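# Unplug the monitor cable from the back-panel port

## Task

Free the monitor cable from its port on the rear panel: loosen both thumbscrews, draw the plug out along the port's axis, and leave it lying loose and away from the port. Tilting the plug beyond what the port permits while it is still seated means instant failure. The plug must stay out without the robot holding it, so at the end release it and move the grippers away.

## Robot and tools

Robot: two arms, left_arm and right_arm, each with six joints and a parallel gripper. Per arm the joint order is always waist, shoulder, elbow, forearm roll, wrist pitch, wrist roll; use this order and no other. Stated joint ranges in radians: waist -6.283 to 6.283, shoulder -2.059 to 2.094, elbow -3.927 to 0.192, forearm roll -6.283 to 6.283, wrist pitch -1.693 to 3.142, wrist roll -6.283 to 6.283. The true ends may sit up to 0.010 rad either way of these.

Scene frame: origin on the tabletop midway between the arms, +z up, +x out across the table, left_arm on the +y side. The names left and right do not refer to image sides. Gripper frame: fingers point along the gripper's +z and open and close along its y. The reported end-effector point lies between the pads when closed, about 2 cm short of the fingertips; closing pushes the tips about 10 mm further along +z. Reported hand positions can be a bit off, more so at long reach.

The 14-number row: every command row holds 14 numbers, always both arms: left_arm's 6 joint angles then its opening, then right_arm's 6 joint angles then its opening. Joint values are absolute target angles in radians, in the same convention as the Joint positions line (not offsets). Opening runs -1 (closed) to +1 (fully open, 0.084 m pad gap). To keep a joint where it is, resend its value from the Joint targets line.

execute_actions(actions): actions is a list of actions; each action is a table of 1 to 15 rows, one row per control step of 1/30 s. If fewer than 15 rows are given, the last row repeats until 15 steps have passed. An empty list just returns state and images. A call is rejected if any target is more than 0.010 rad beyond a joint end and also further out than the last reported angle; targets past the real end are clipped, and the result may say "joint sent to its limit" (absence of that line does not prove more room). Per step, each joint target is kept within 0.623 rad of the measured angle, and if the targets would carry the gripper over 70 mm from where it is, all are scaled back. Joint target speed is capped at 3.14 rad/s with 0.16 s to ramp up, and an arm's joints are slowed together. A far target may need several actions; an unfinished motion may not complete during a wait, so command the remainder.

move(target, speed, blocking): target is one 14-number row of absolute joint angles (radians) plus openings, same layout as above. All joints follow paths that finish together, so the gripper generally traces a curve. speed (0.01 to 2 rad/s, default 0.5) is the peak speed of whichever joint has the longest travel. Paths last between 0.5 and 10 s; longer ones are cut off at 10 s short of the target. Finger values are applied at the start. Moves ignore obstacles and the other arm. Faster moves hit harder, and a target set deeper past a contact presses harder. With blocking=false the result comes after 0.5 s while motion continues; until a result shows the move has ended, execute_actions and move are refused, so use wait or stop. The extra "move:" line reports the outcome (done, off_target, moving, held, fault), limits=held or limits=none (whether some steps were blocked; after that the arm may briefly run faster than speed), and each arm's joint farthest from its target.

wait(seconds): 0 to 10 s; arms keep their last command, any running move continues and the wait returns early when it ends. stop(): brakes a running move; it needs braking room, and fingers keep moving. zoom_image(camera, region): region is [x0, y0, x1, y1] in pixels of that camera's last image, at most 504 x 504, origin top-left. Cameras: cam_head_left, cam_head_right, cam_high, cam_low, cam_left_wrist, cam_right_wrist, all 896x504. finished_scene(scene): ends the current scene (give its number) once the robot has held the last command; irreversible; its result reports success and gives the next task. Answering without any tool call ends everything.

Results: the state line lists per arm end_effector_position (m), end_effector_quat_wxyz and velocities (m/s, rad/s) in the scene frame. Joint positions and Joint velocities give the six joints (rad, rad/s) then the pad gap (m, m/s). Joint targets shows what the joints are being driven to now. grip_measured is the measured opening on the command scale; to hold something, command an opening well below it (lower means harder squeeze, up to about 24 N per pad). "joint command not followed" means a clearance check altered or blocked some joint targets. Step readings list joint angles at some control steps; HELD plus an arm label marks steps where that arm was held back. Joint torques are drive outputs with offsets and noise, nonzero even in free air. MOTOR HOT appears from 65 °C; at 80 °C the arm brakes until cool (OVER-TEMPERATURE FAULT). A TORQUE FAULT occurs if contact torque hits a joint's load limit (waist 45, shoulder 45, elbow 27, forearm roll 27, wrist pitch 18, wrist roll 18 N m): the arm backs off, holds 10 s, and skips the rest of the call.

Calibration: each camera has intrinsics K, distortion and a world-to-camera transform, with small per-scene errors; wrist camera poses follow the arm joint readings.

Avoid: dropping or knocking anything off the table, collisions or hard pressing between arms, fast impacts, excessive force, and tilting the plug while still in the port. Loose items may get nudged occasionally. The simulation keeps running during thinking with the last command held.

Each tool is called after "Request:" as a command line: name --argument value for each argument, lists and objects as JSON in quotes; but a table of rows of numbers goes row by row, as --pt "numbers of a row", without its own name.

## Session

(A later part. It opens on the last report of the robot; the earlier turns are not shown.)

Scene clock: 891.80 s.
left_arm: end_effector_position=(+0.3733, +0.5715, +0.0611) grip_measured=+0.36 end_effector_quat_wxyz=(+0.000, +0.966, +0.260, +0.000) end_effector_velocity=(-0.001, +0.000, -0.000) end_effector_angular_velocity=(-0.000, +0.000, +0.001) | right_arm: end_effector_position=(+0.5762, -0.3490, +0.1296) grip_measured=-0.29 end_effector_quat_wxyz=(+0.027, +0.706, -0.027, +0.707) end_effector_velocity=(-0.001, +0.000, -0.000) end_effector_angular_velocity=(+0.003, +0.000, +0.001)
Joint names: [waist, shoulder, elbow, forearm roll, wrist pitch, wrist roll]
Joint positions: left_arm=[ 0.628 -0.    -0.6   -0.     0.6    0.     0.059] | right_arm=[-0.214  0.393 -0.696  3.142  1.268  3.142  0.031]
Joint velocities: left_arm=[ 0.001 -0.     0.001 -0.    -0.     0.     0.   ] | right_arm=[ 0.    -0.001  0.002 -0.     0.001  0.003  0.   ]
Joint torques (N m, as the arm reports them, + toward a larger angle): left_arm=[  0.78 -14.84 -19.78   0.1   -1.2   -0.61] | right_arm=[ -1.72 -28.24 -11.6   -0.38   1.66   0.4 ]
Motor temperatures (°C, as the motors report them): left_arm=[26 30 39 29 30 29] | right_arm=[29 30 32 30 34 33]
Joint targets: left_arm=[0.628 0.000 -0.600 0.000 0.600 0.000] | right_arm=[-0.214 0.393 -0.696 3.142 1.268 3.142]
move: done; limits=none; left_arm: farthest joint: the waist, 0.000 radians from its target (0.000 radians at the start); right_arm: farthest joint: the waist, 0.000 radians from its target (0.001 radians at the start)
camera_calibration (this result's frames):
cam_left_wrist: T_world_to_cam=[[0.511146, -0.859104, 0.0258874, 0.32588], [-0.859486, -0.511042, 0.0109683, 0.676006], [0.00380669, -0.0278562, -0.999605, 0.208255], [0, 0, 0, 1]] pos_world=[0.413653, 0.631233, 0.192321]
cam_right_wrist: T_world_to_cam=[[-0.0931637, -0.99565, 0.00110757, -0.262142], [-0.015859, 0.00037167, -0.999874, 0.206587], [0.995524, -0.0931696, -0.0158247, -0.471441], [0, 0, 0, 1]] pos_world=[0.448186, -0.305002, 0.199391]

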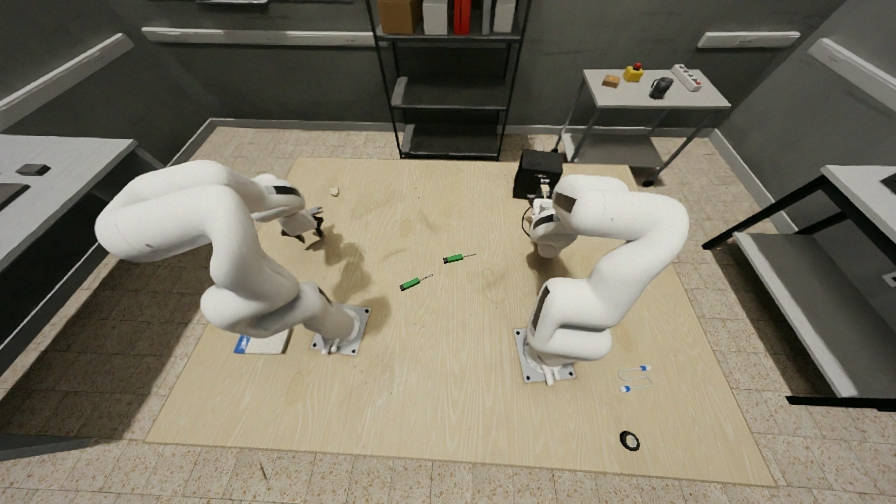

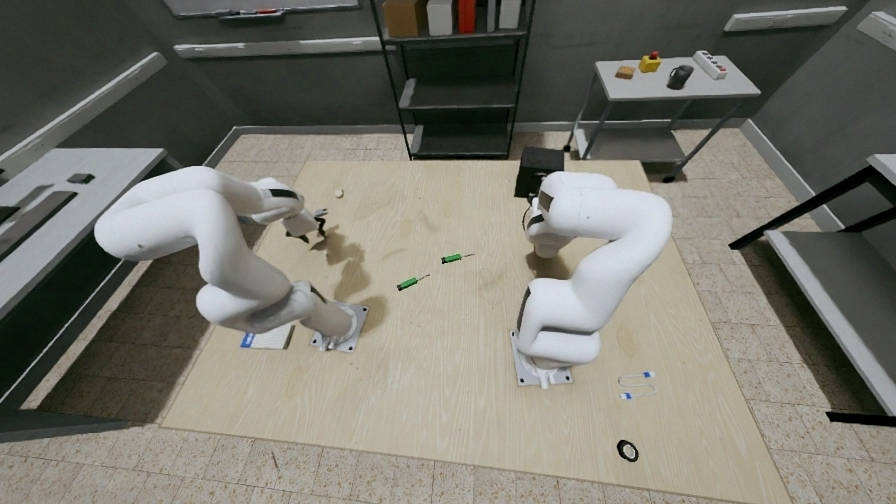

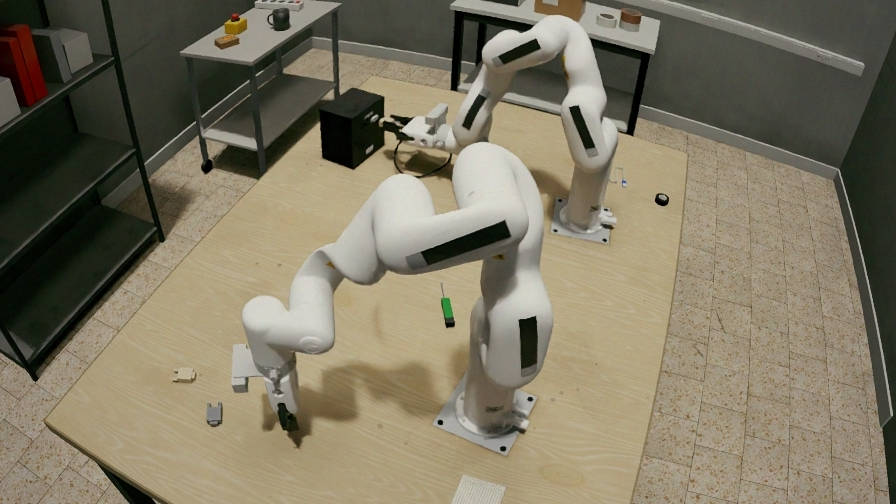

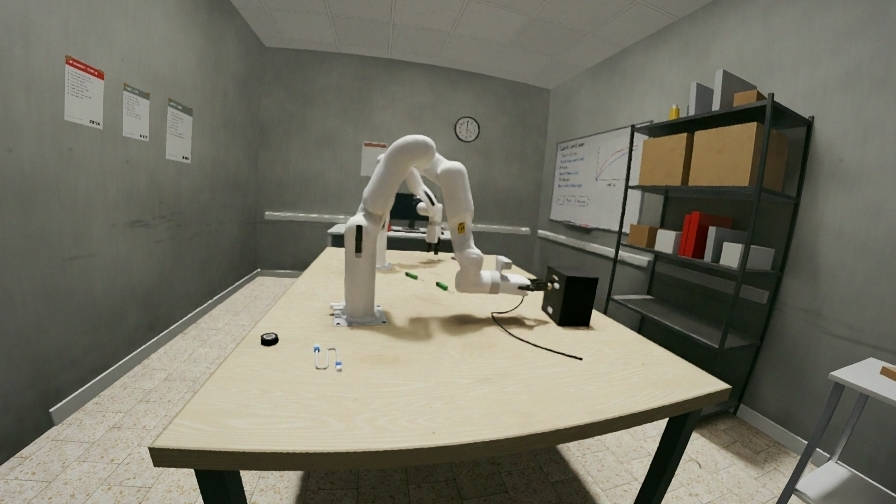

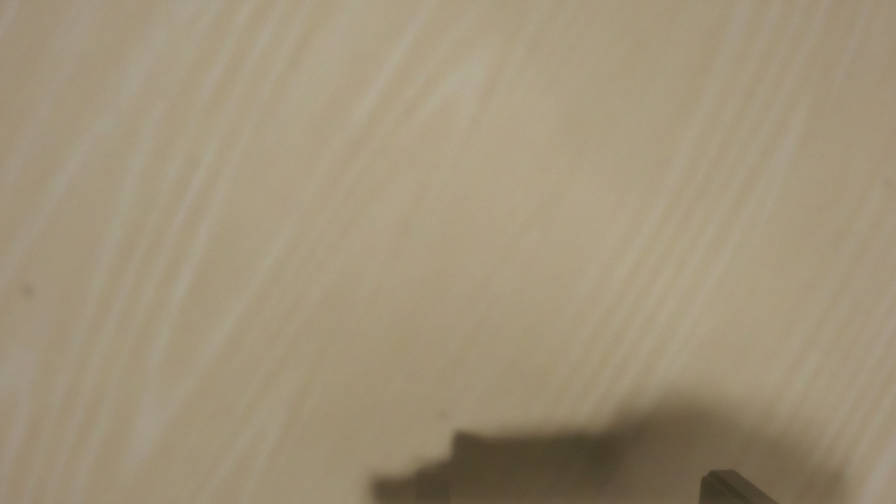

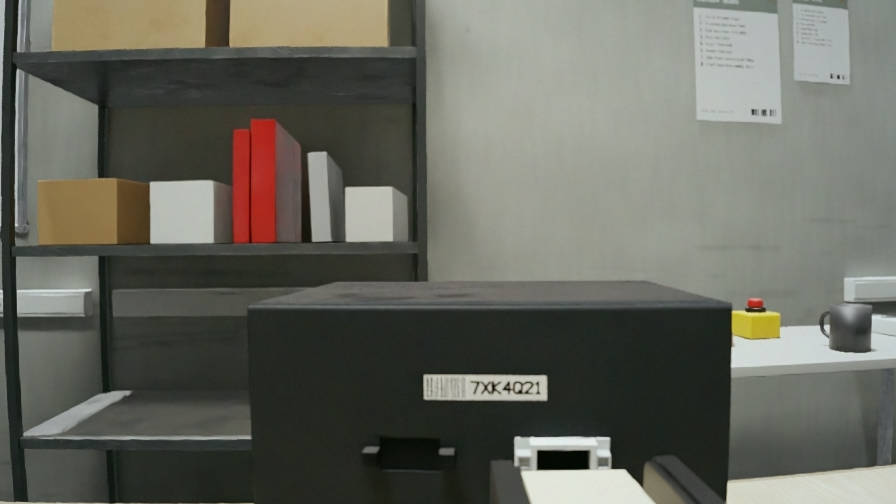

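Request:
move --target '[0.628,0,-0.6,0,0.6,0,0.37,-0.2135,0.393,-0.6957,3.1416,0.845,3.1416,-1]' --speed 0.3

Request:
move --target '[0.628,0,-0.6,0,0.6,0,0.37,-0.2135,0.393,-0.6957,3.1416,0.845,3.1416,0.4]'

Request:
move --target '[0.628,0,-0.6,0,0.6,0,0.37,-0.2135,0.05,-0.6,3.1416,0.7,3.1416,0.4]' --speed 0.4

Scene clock: 903.43 s.
left_arm: end_effector_position=(+0.3733, +0.5715, +0.0611) grip_measured=+0.36 end_effector_quat_wxyz=(+0.000, +0.966, +0.260, +0.000) end_effector_velocity=(-0.000, -0.000, -0.000) end_effector_angular_velocity=(-0.000, +0.001, +0.000) | right_arm: end_effector_position=(+0.5229, -0.3449, +0.0330) grip_measured=-0.29 end_effector_quat_wxyz=(+0.021, +0.839, -0.032, +0.543) end_effector_velocity=(-0.000, +0.000, -0.001) end_effector_angular_velocity=(-0.002, +0.002, +0.001)
Joint names: [waist, shoulder, elbow, forearm roll, wrist pitch, wrist roll]
Joint positions: left_arm=[ 0.628  0.    -0.6    0.     0.6   -0.     0.059] | right_arm=[-0.213  0.393 -0.696  3.142  0.845  3.142  0.031]
Joint velocities: left_arm=[ 0.     0.     0.001  0.    -0.     0.    -0.   ] | right_arm=[ 0.     0.001  0.     0.    -0.001 -0.002 -0.   ]
Joint torques (N m, as the arm reports them, + toward a larger angle): left_arm=[  0.46 -15.23 -19.75   0.07  -1.32  -0.66] | right_arm=[ -1.22 -27.34 -10.38  -0.62   1.1    0.49]
Motor temperatures (°C, as the motors report them): left_arm=[26 30 39 29 30 29] | right_arm=[29 30 31 30 34 33]
Joint targets: left_arm=[0.628 0.000 -0.600 0.000 0.600 0.000] | right_arm=[-0.214 0.393 -0.696 3.142 0.845 3.142]
move: done; limits=none; left_arm: farthest joint: the waist, 0.000 radians from its target (0.000 radians at the start); right_arm: farthest joint: the waist, 0.000 radians from its target (0.000 radians at the start)
camera_calibration (this result's frames):
cam_left_wrist: T_world_to_cam=[[0.511146, -0.859104, 0.0258874, 0.32588], [-0.859485, -0.511042, 0.0109683, 0.676006], [0.00380668, -0.0278562, -0.999605, 0.208255], [0, 0, 0, 1]] pos_world=[0.413653, 0.631233, 0.192321]
cam_right_wrist: T_world_to_cam=[[-0.0912619, -0.995797, 0.00773673, -0.26417], [-0.423936, 0.0318202, -0.905133, 0.330253], [0.901082, -0.085884, -0.425058, -0.354149], [0, 0, 0, 1]] pos_world=[0.435015, -0.303984, 0.150433]

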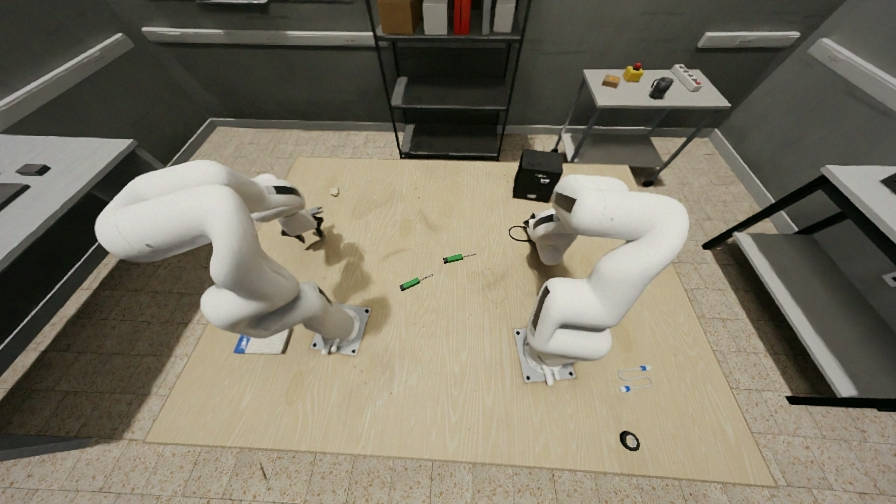

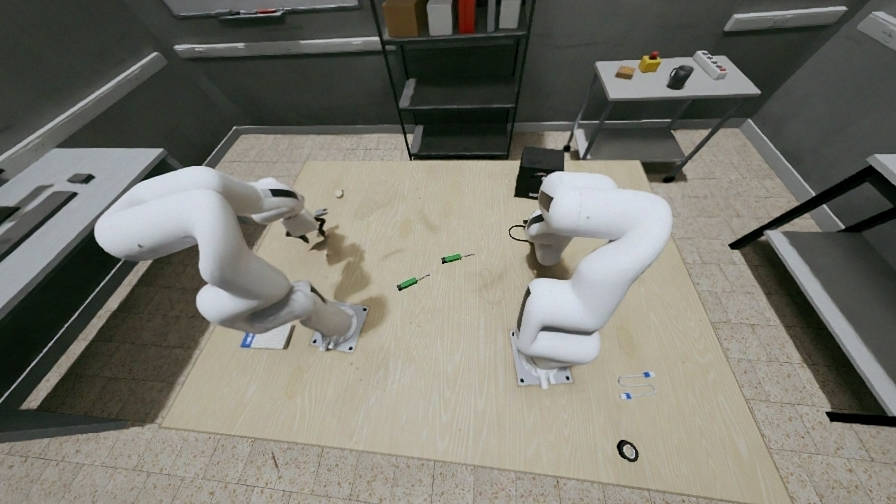

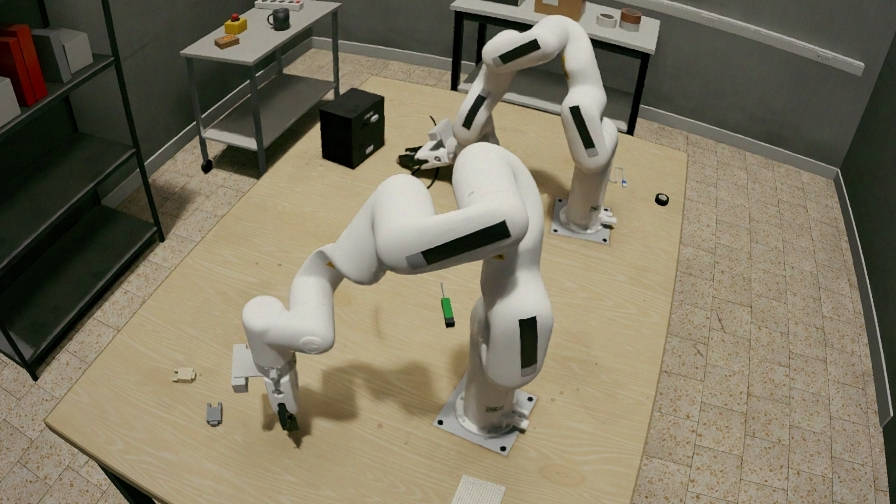

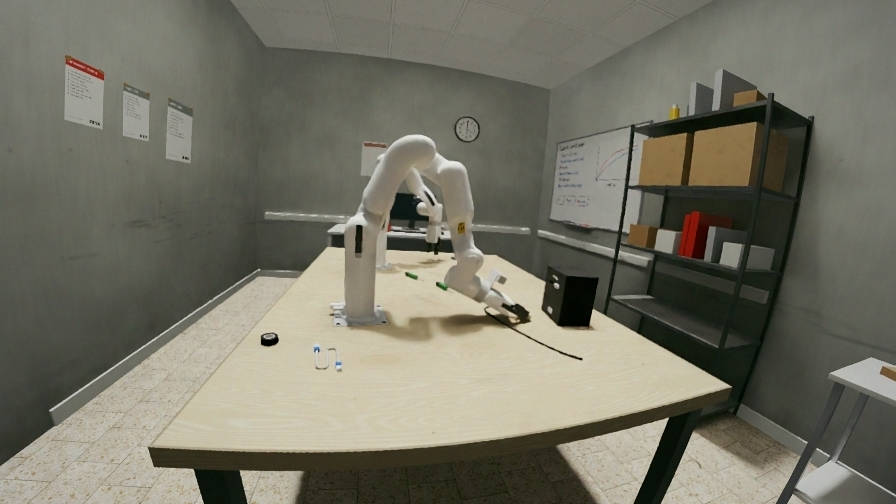

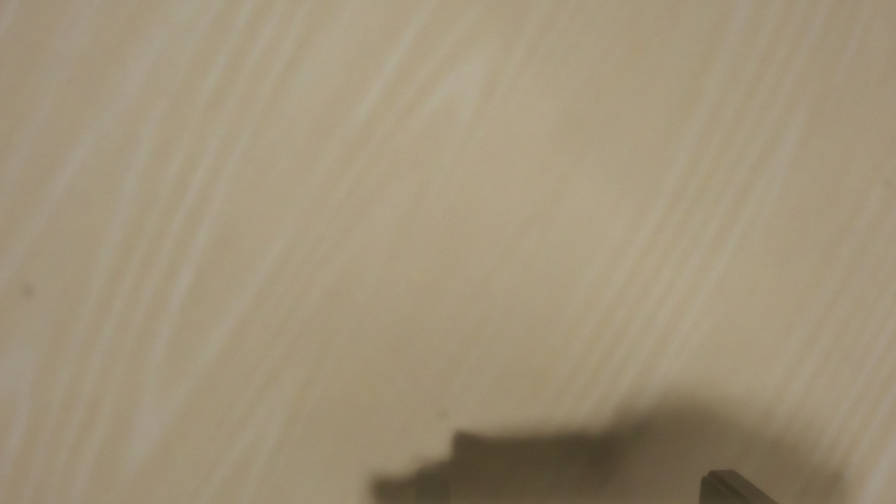

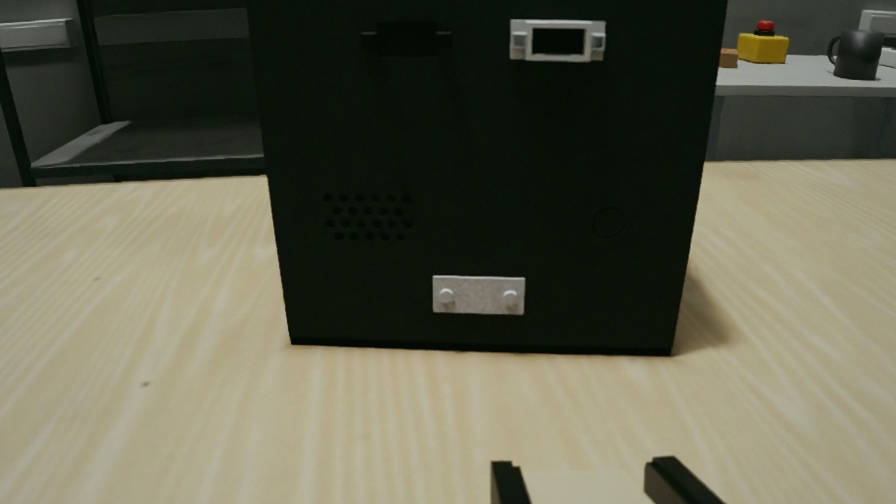

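Scene clock: 904.13 s.
left_arm: end_effector_position=(+0.3733, +0.5715, +0.0611) grip_measured=+0.36 end_effector_quat_wxyz=(+0.000, +0.966, +0.260, +0.000) end_effector_velocity=(+0.000, -0.000, +0.000) end_effector_angular_velocity=(+0.000, +0.000, -0.001) | right_arm: end_effector_position=(+0.5228, -0.3449, +0.0329) grip_measured=+0.39 end_effector_quat_wxyz=(+0.021, +0.839, -0.032, +0.542) end_effector_velocity=(+0.000, -0.000, +0.000) end_effector_angular_velocity=(+0.000, -0.001, -0.000)
Joint names: [waist, shoulder, elbow, forearm roll, wrist pitch, wrist roll]
Joint positions: left_arm=[ 0.628  0.    -0.6    0.     0.6    0.     0.059] | right_arm=[-0.213  0.393 -0.696  3.142  0.845  3.142  0.061]
Joint velocities: left_arm=[-0.001  0.    -0.001  0.     0.     0.     0.   ] | right_arm=[-0.     0.    -0.    -0.     0.001  0.001 -0.   ]
Joint torques (N m, as the arm reports them, + toward a larger angle): left_arm=[  0.83 -15.63 -19.4    0.56  -1.24  -0.65] | right_arm=[ -1.83 -26.7  -10.66  -0.3    0.87   0.44]
Motor temperatures (°C, as the motors report them): left_arm=[26 30 39 29 30 29] | right_arm=[29 30 31 30 34 33]
Joint targets: left_arm=[0.628 0.000 -0.600 0.000 0.600 0.000] | right_arm=[-0.214 0.393 -0.696 3.142 0.845 3.142]
move: done; limits=none; left_arm: farthest joint: the waist, 0.000 radians from its target (0.000 radians at the start); right_arm: farthest joint: the waist, 0.000 radians from its target (0.000 radians at the start)
camera_calibration (this result's frames):
cam_left_wrist: T_world_to_cam=[[0.511146, -0.859104, 0.0258874, 0.32588], [-0.859486, -0.511042, 0.0109681, 0.676006], [0.00380683, -0.0278561, -0.999605, 0.208254], [0, 0, 0, 1]] pos_world=[0.413653, 0.631233, 0.192321]
cam_right_wrist: T_world_to_cam=[[-0.0912546, -0.995797, 0.00774297, -0.264173], [-0.424217, 0.0318382, -0.905001, 0.3303], [0.900951, -0.0858702, -0.42534, -0.354035], [0, 0, 0, 1]] pos_world=[0.43498, -0.30398, 0.150382]

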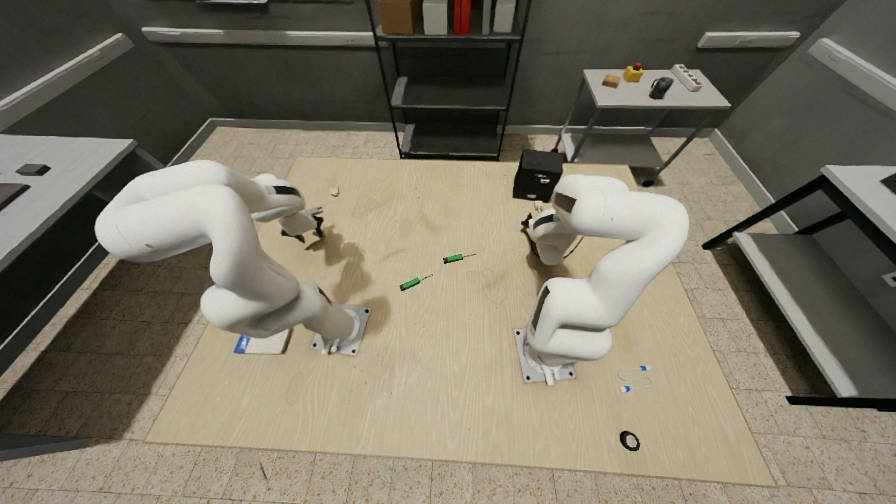

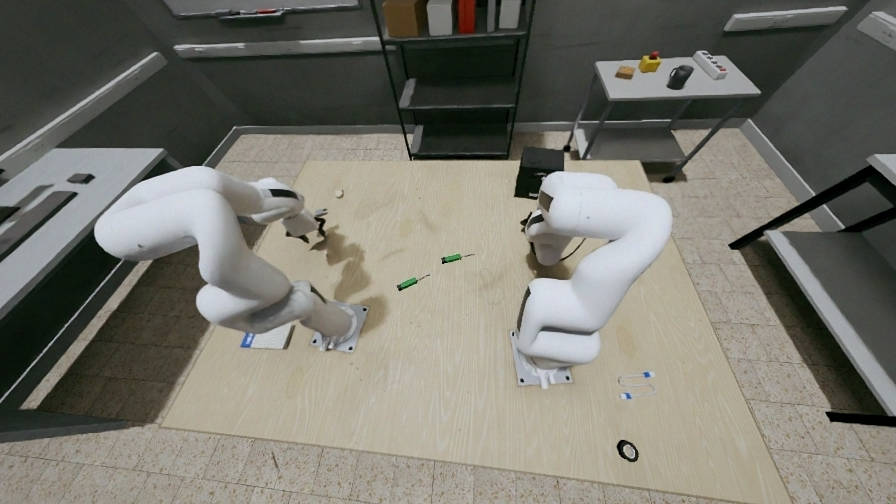

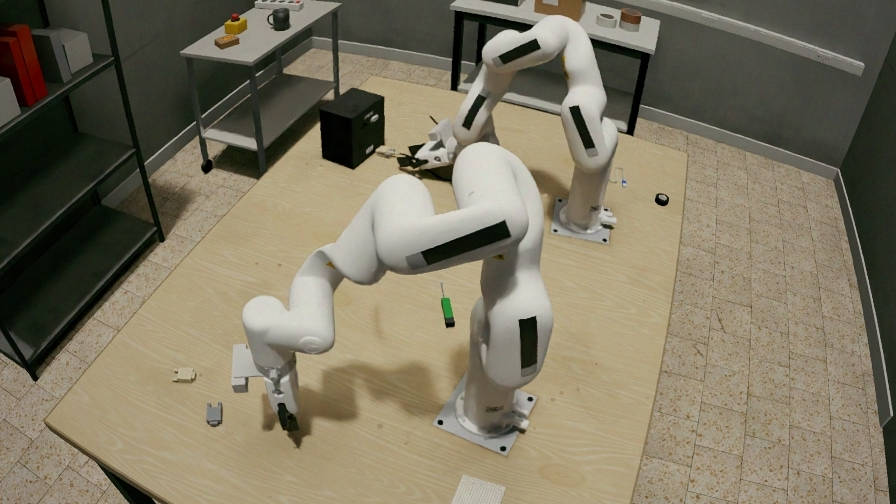

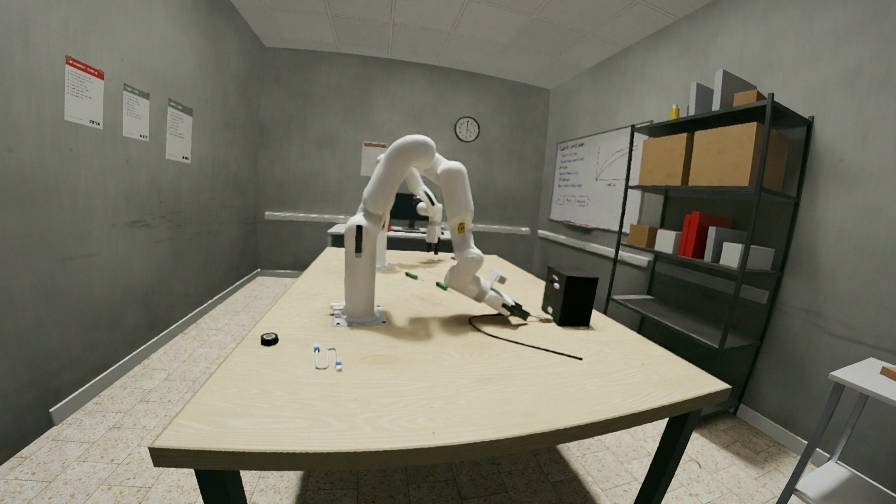

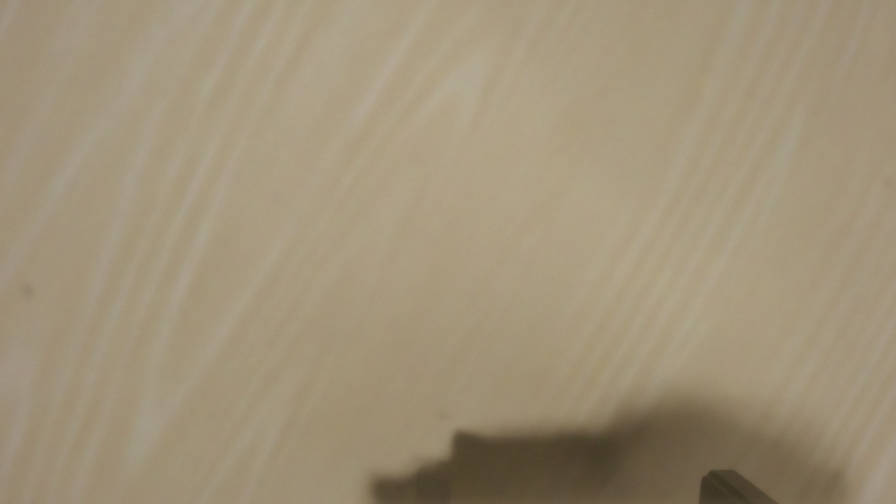

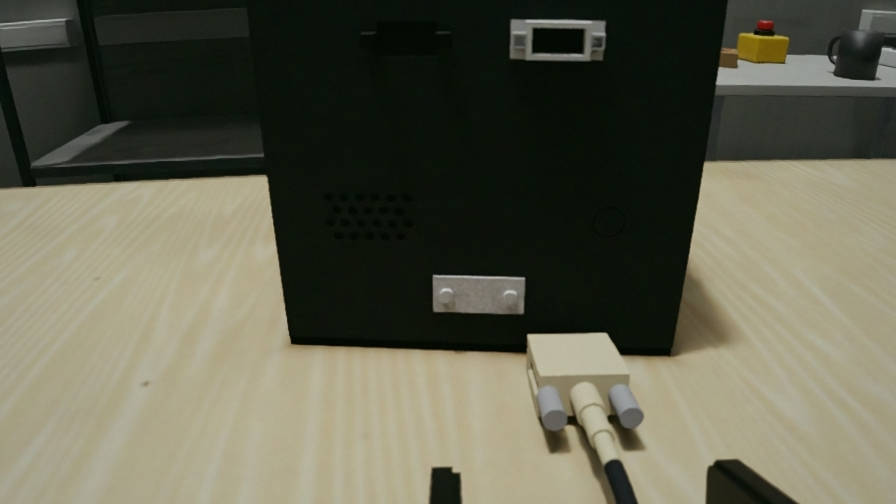

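Scene clock: 905.53 s.
left_arm: end_effector_position=(+0.3733, +0.5715, +0.0611) grip_measured=+0.36 end_effector_quat_wxyz=(+0.000, +0.966, +0.260, +0.000) end_effector_velocity=(+0.000, +0.001, +0.001) end_effector_angular_velocity=(+0.001, -0.002, +0.001) | right_arm: end_effector_position=(+0.5177, -0.3445, +0.1453) grip_measured=+0.39 end_effector_quat_wxyz=(+0.022, +0.811, -0.031, +0.584) end_effector_velocity=(+0.001, +0.000, +0.002) end_effector_angular_velocity=(-0.002, -0.005, +0.001)
Joint names: [waist, shoulder, elbow, forearm roll, wrist pitch, wrist roll]
Joint positions: left_arm=[ 0.628  0.    -0.6    0.     0.6    0.     0.059] | right_arm=[-0.214  0.051 -0.6    3.142  0.7    3.142  0.061]
Joint velocities: left_arm=[ 0.001 -0.001 -0.001  0.    -0.     0.     0.   ] | right_arm=[ 0.    -0.003 -0.    -0.     0.002 -0.002  0.   ]
Joint torques (N m, as the arm reports them, + toward a larger angle): left_arm=[  1.11 -14.83 -19.93   0.35  -1.58  -0.48] | right_arm=[ -1.33 -23.09 -14.07  -0.14   1.02   0.34]
Motor temperatures (°C, as the motors report them): left_arm=[26 30 39 29 30 29] | right_arm=[29 30 31 30 33 33]
Joint targets: left_arm=[0.628 0.000 -0.600 0.000 0.600 0.000] | right_arm=[-0.214 0.050 -0.600 3.142 0.700 3.142]
move: done; limits=none; left_arm: farthest joint: the waist, 0.000 radians from its target (0.000 radians at the start); right_arm: farthest joint: the shoulder, 0.001 radians from its target (0.343 radians at the start)
camera_calibration (this result's frames):
cam_left_wrist: T_world_to_cam=[[0.511146, -0.859104, 0.0258874, 0.32588], [-0.859486, -0.511042, 0.0109683, 0.676006], [0.00380665, -0.0278562, -0.999605, 0.208255], [0, 0, 0, 1]] pos_world=[0.413653, 0.631233, 0.192321]
cam_right_wrist: T_world_to_cam=[[-0.0919783, -0.995742, 0.0062292, -0.26451], [-0.330331, 0.0246105, -0.943544, 0.384262], [0.939373, -0.0888433, -0.331188, -0.33616], [0, 0, 0, 1]] pos_world=[0.418384, -0.302706, 0.252884]

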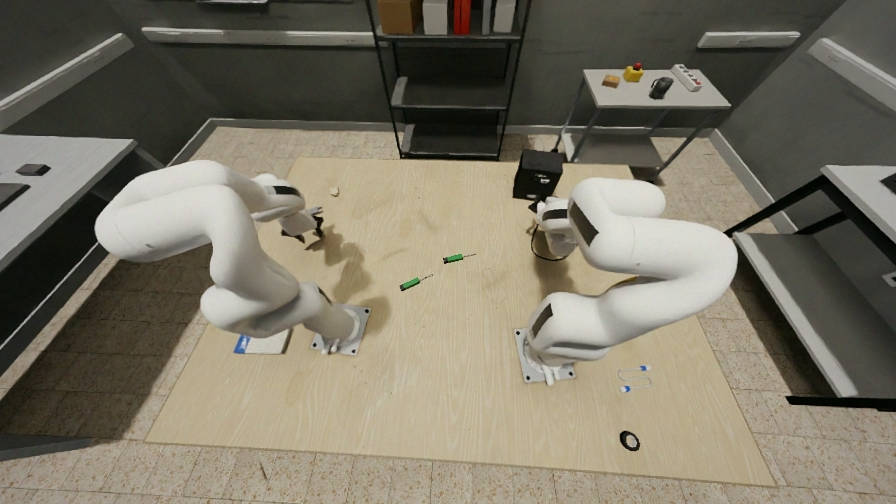

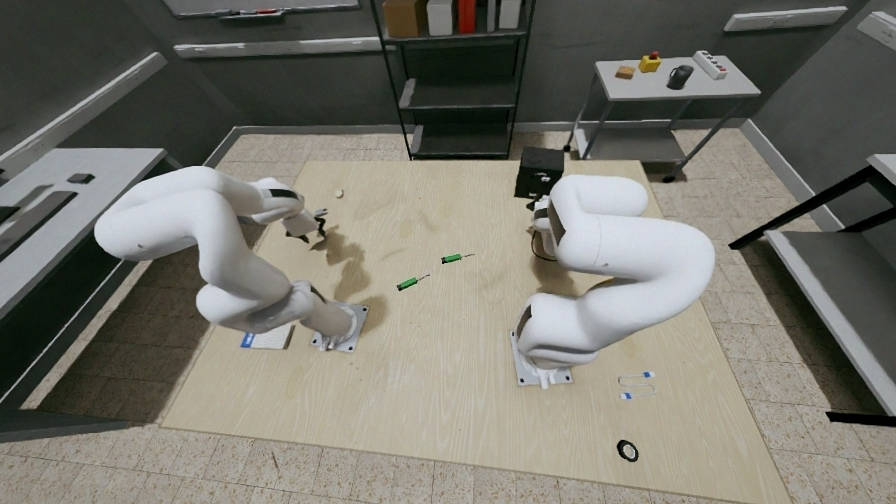

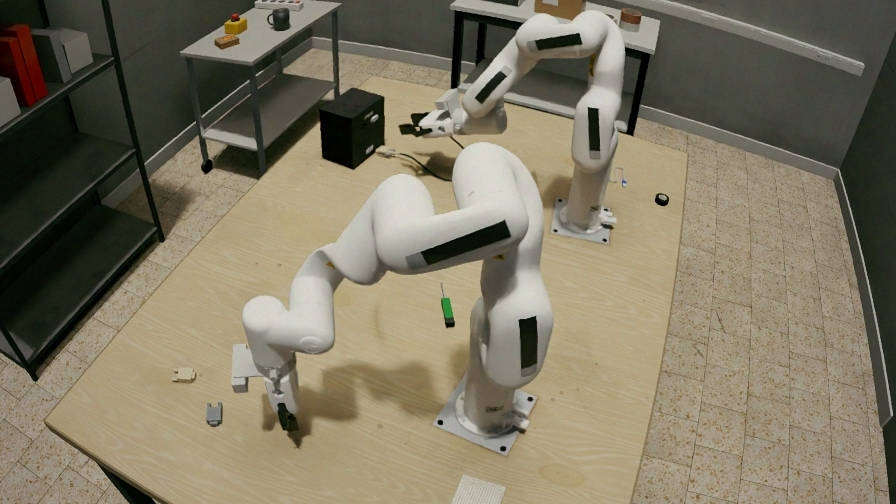

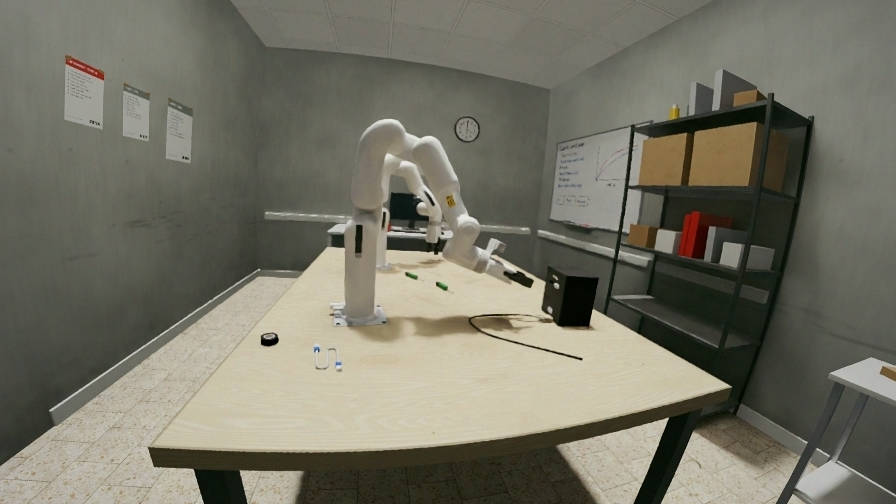

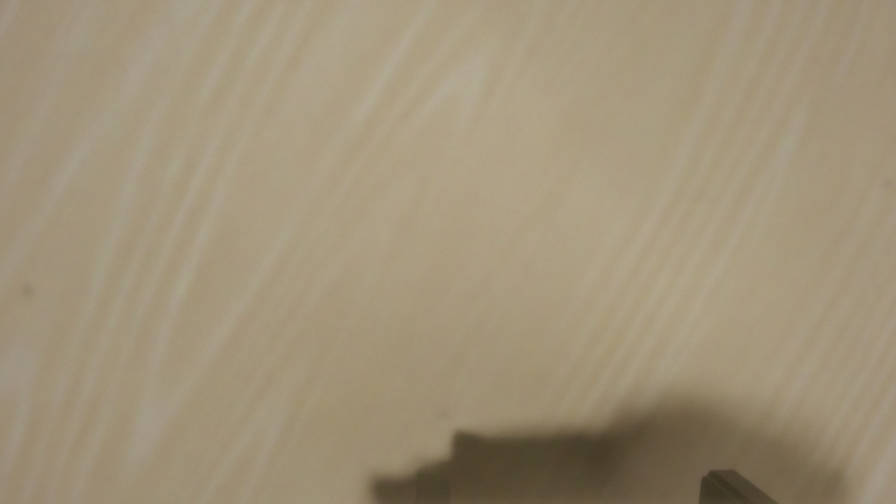

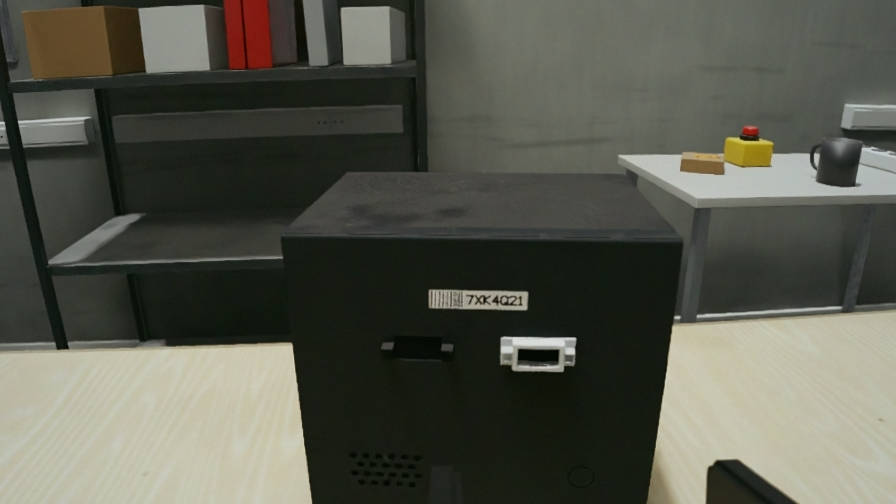

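Request:
finished_scene --scene 1

The scene is finished: the task was done.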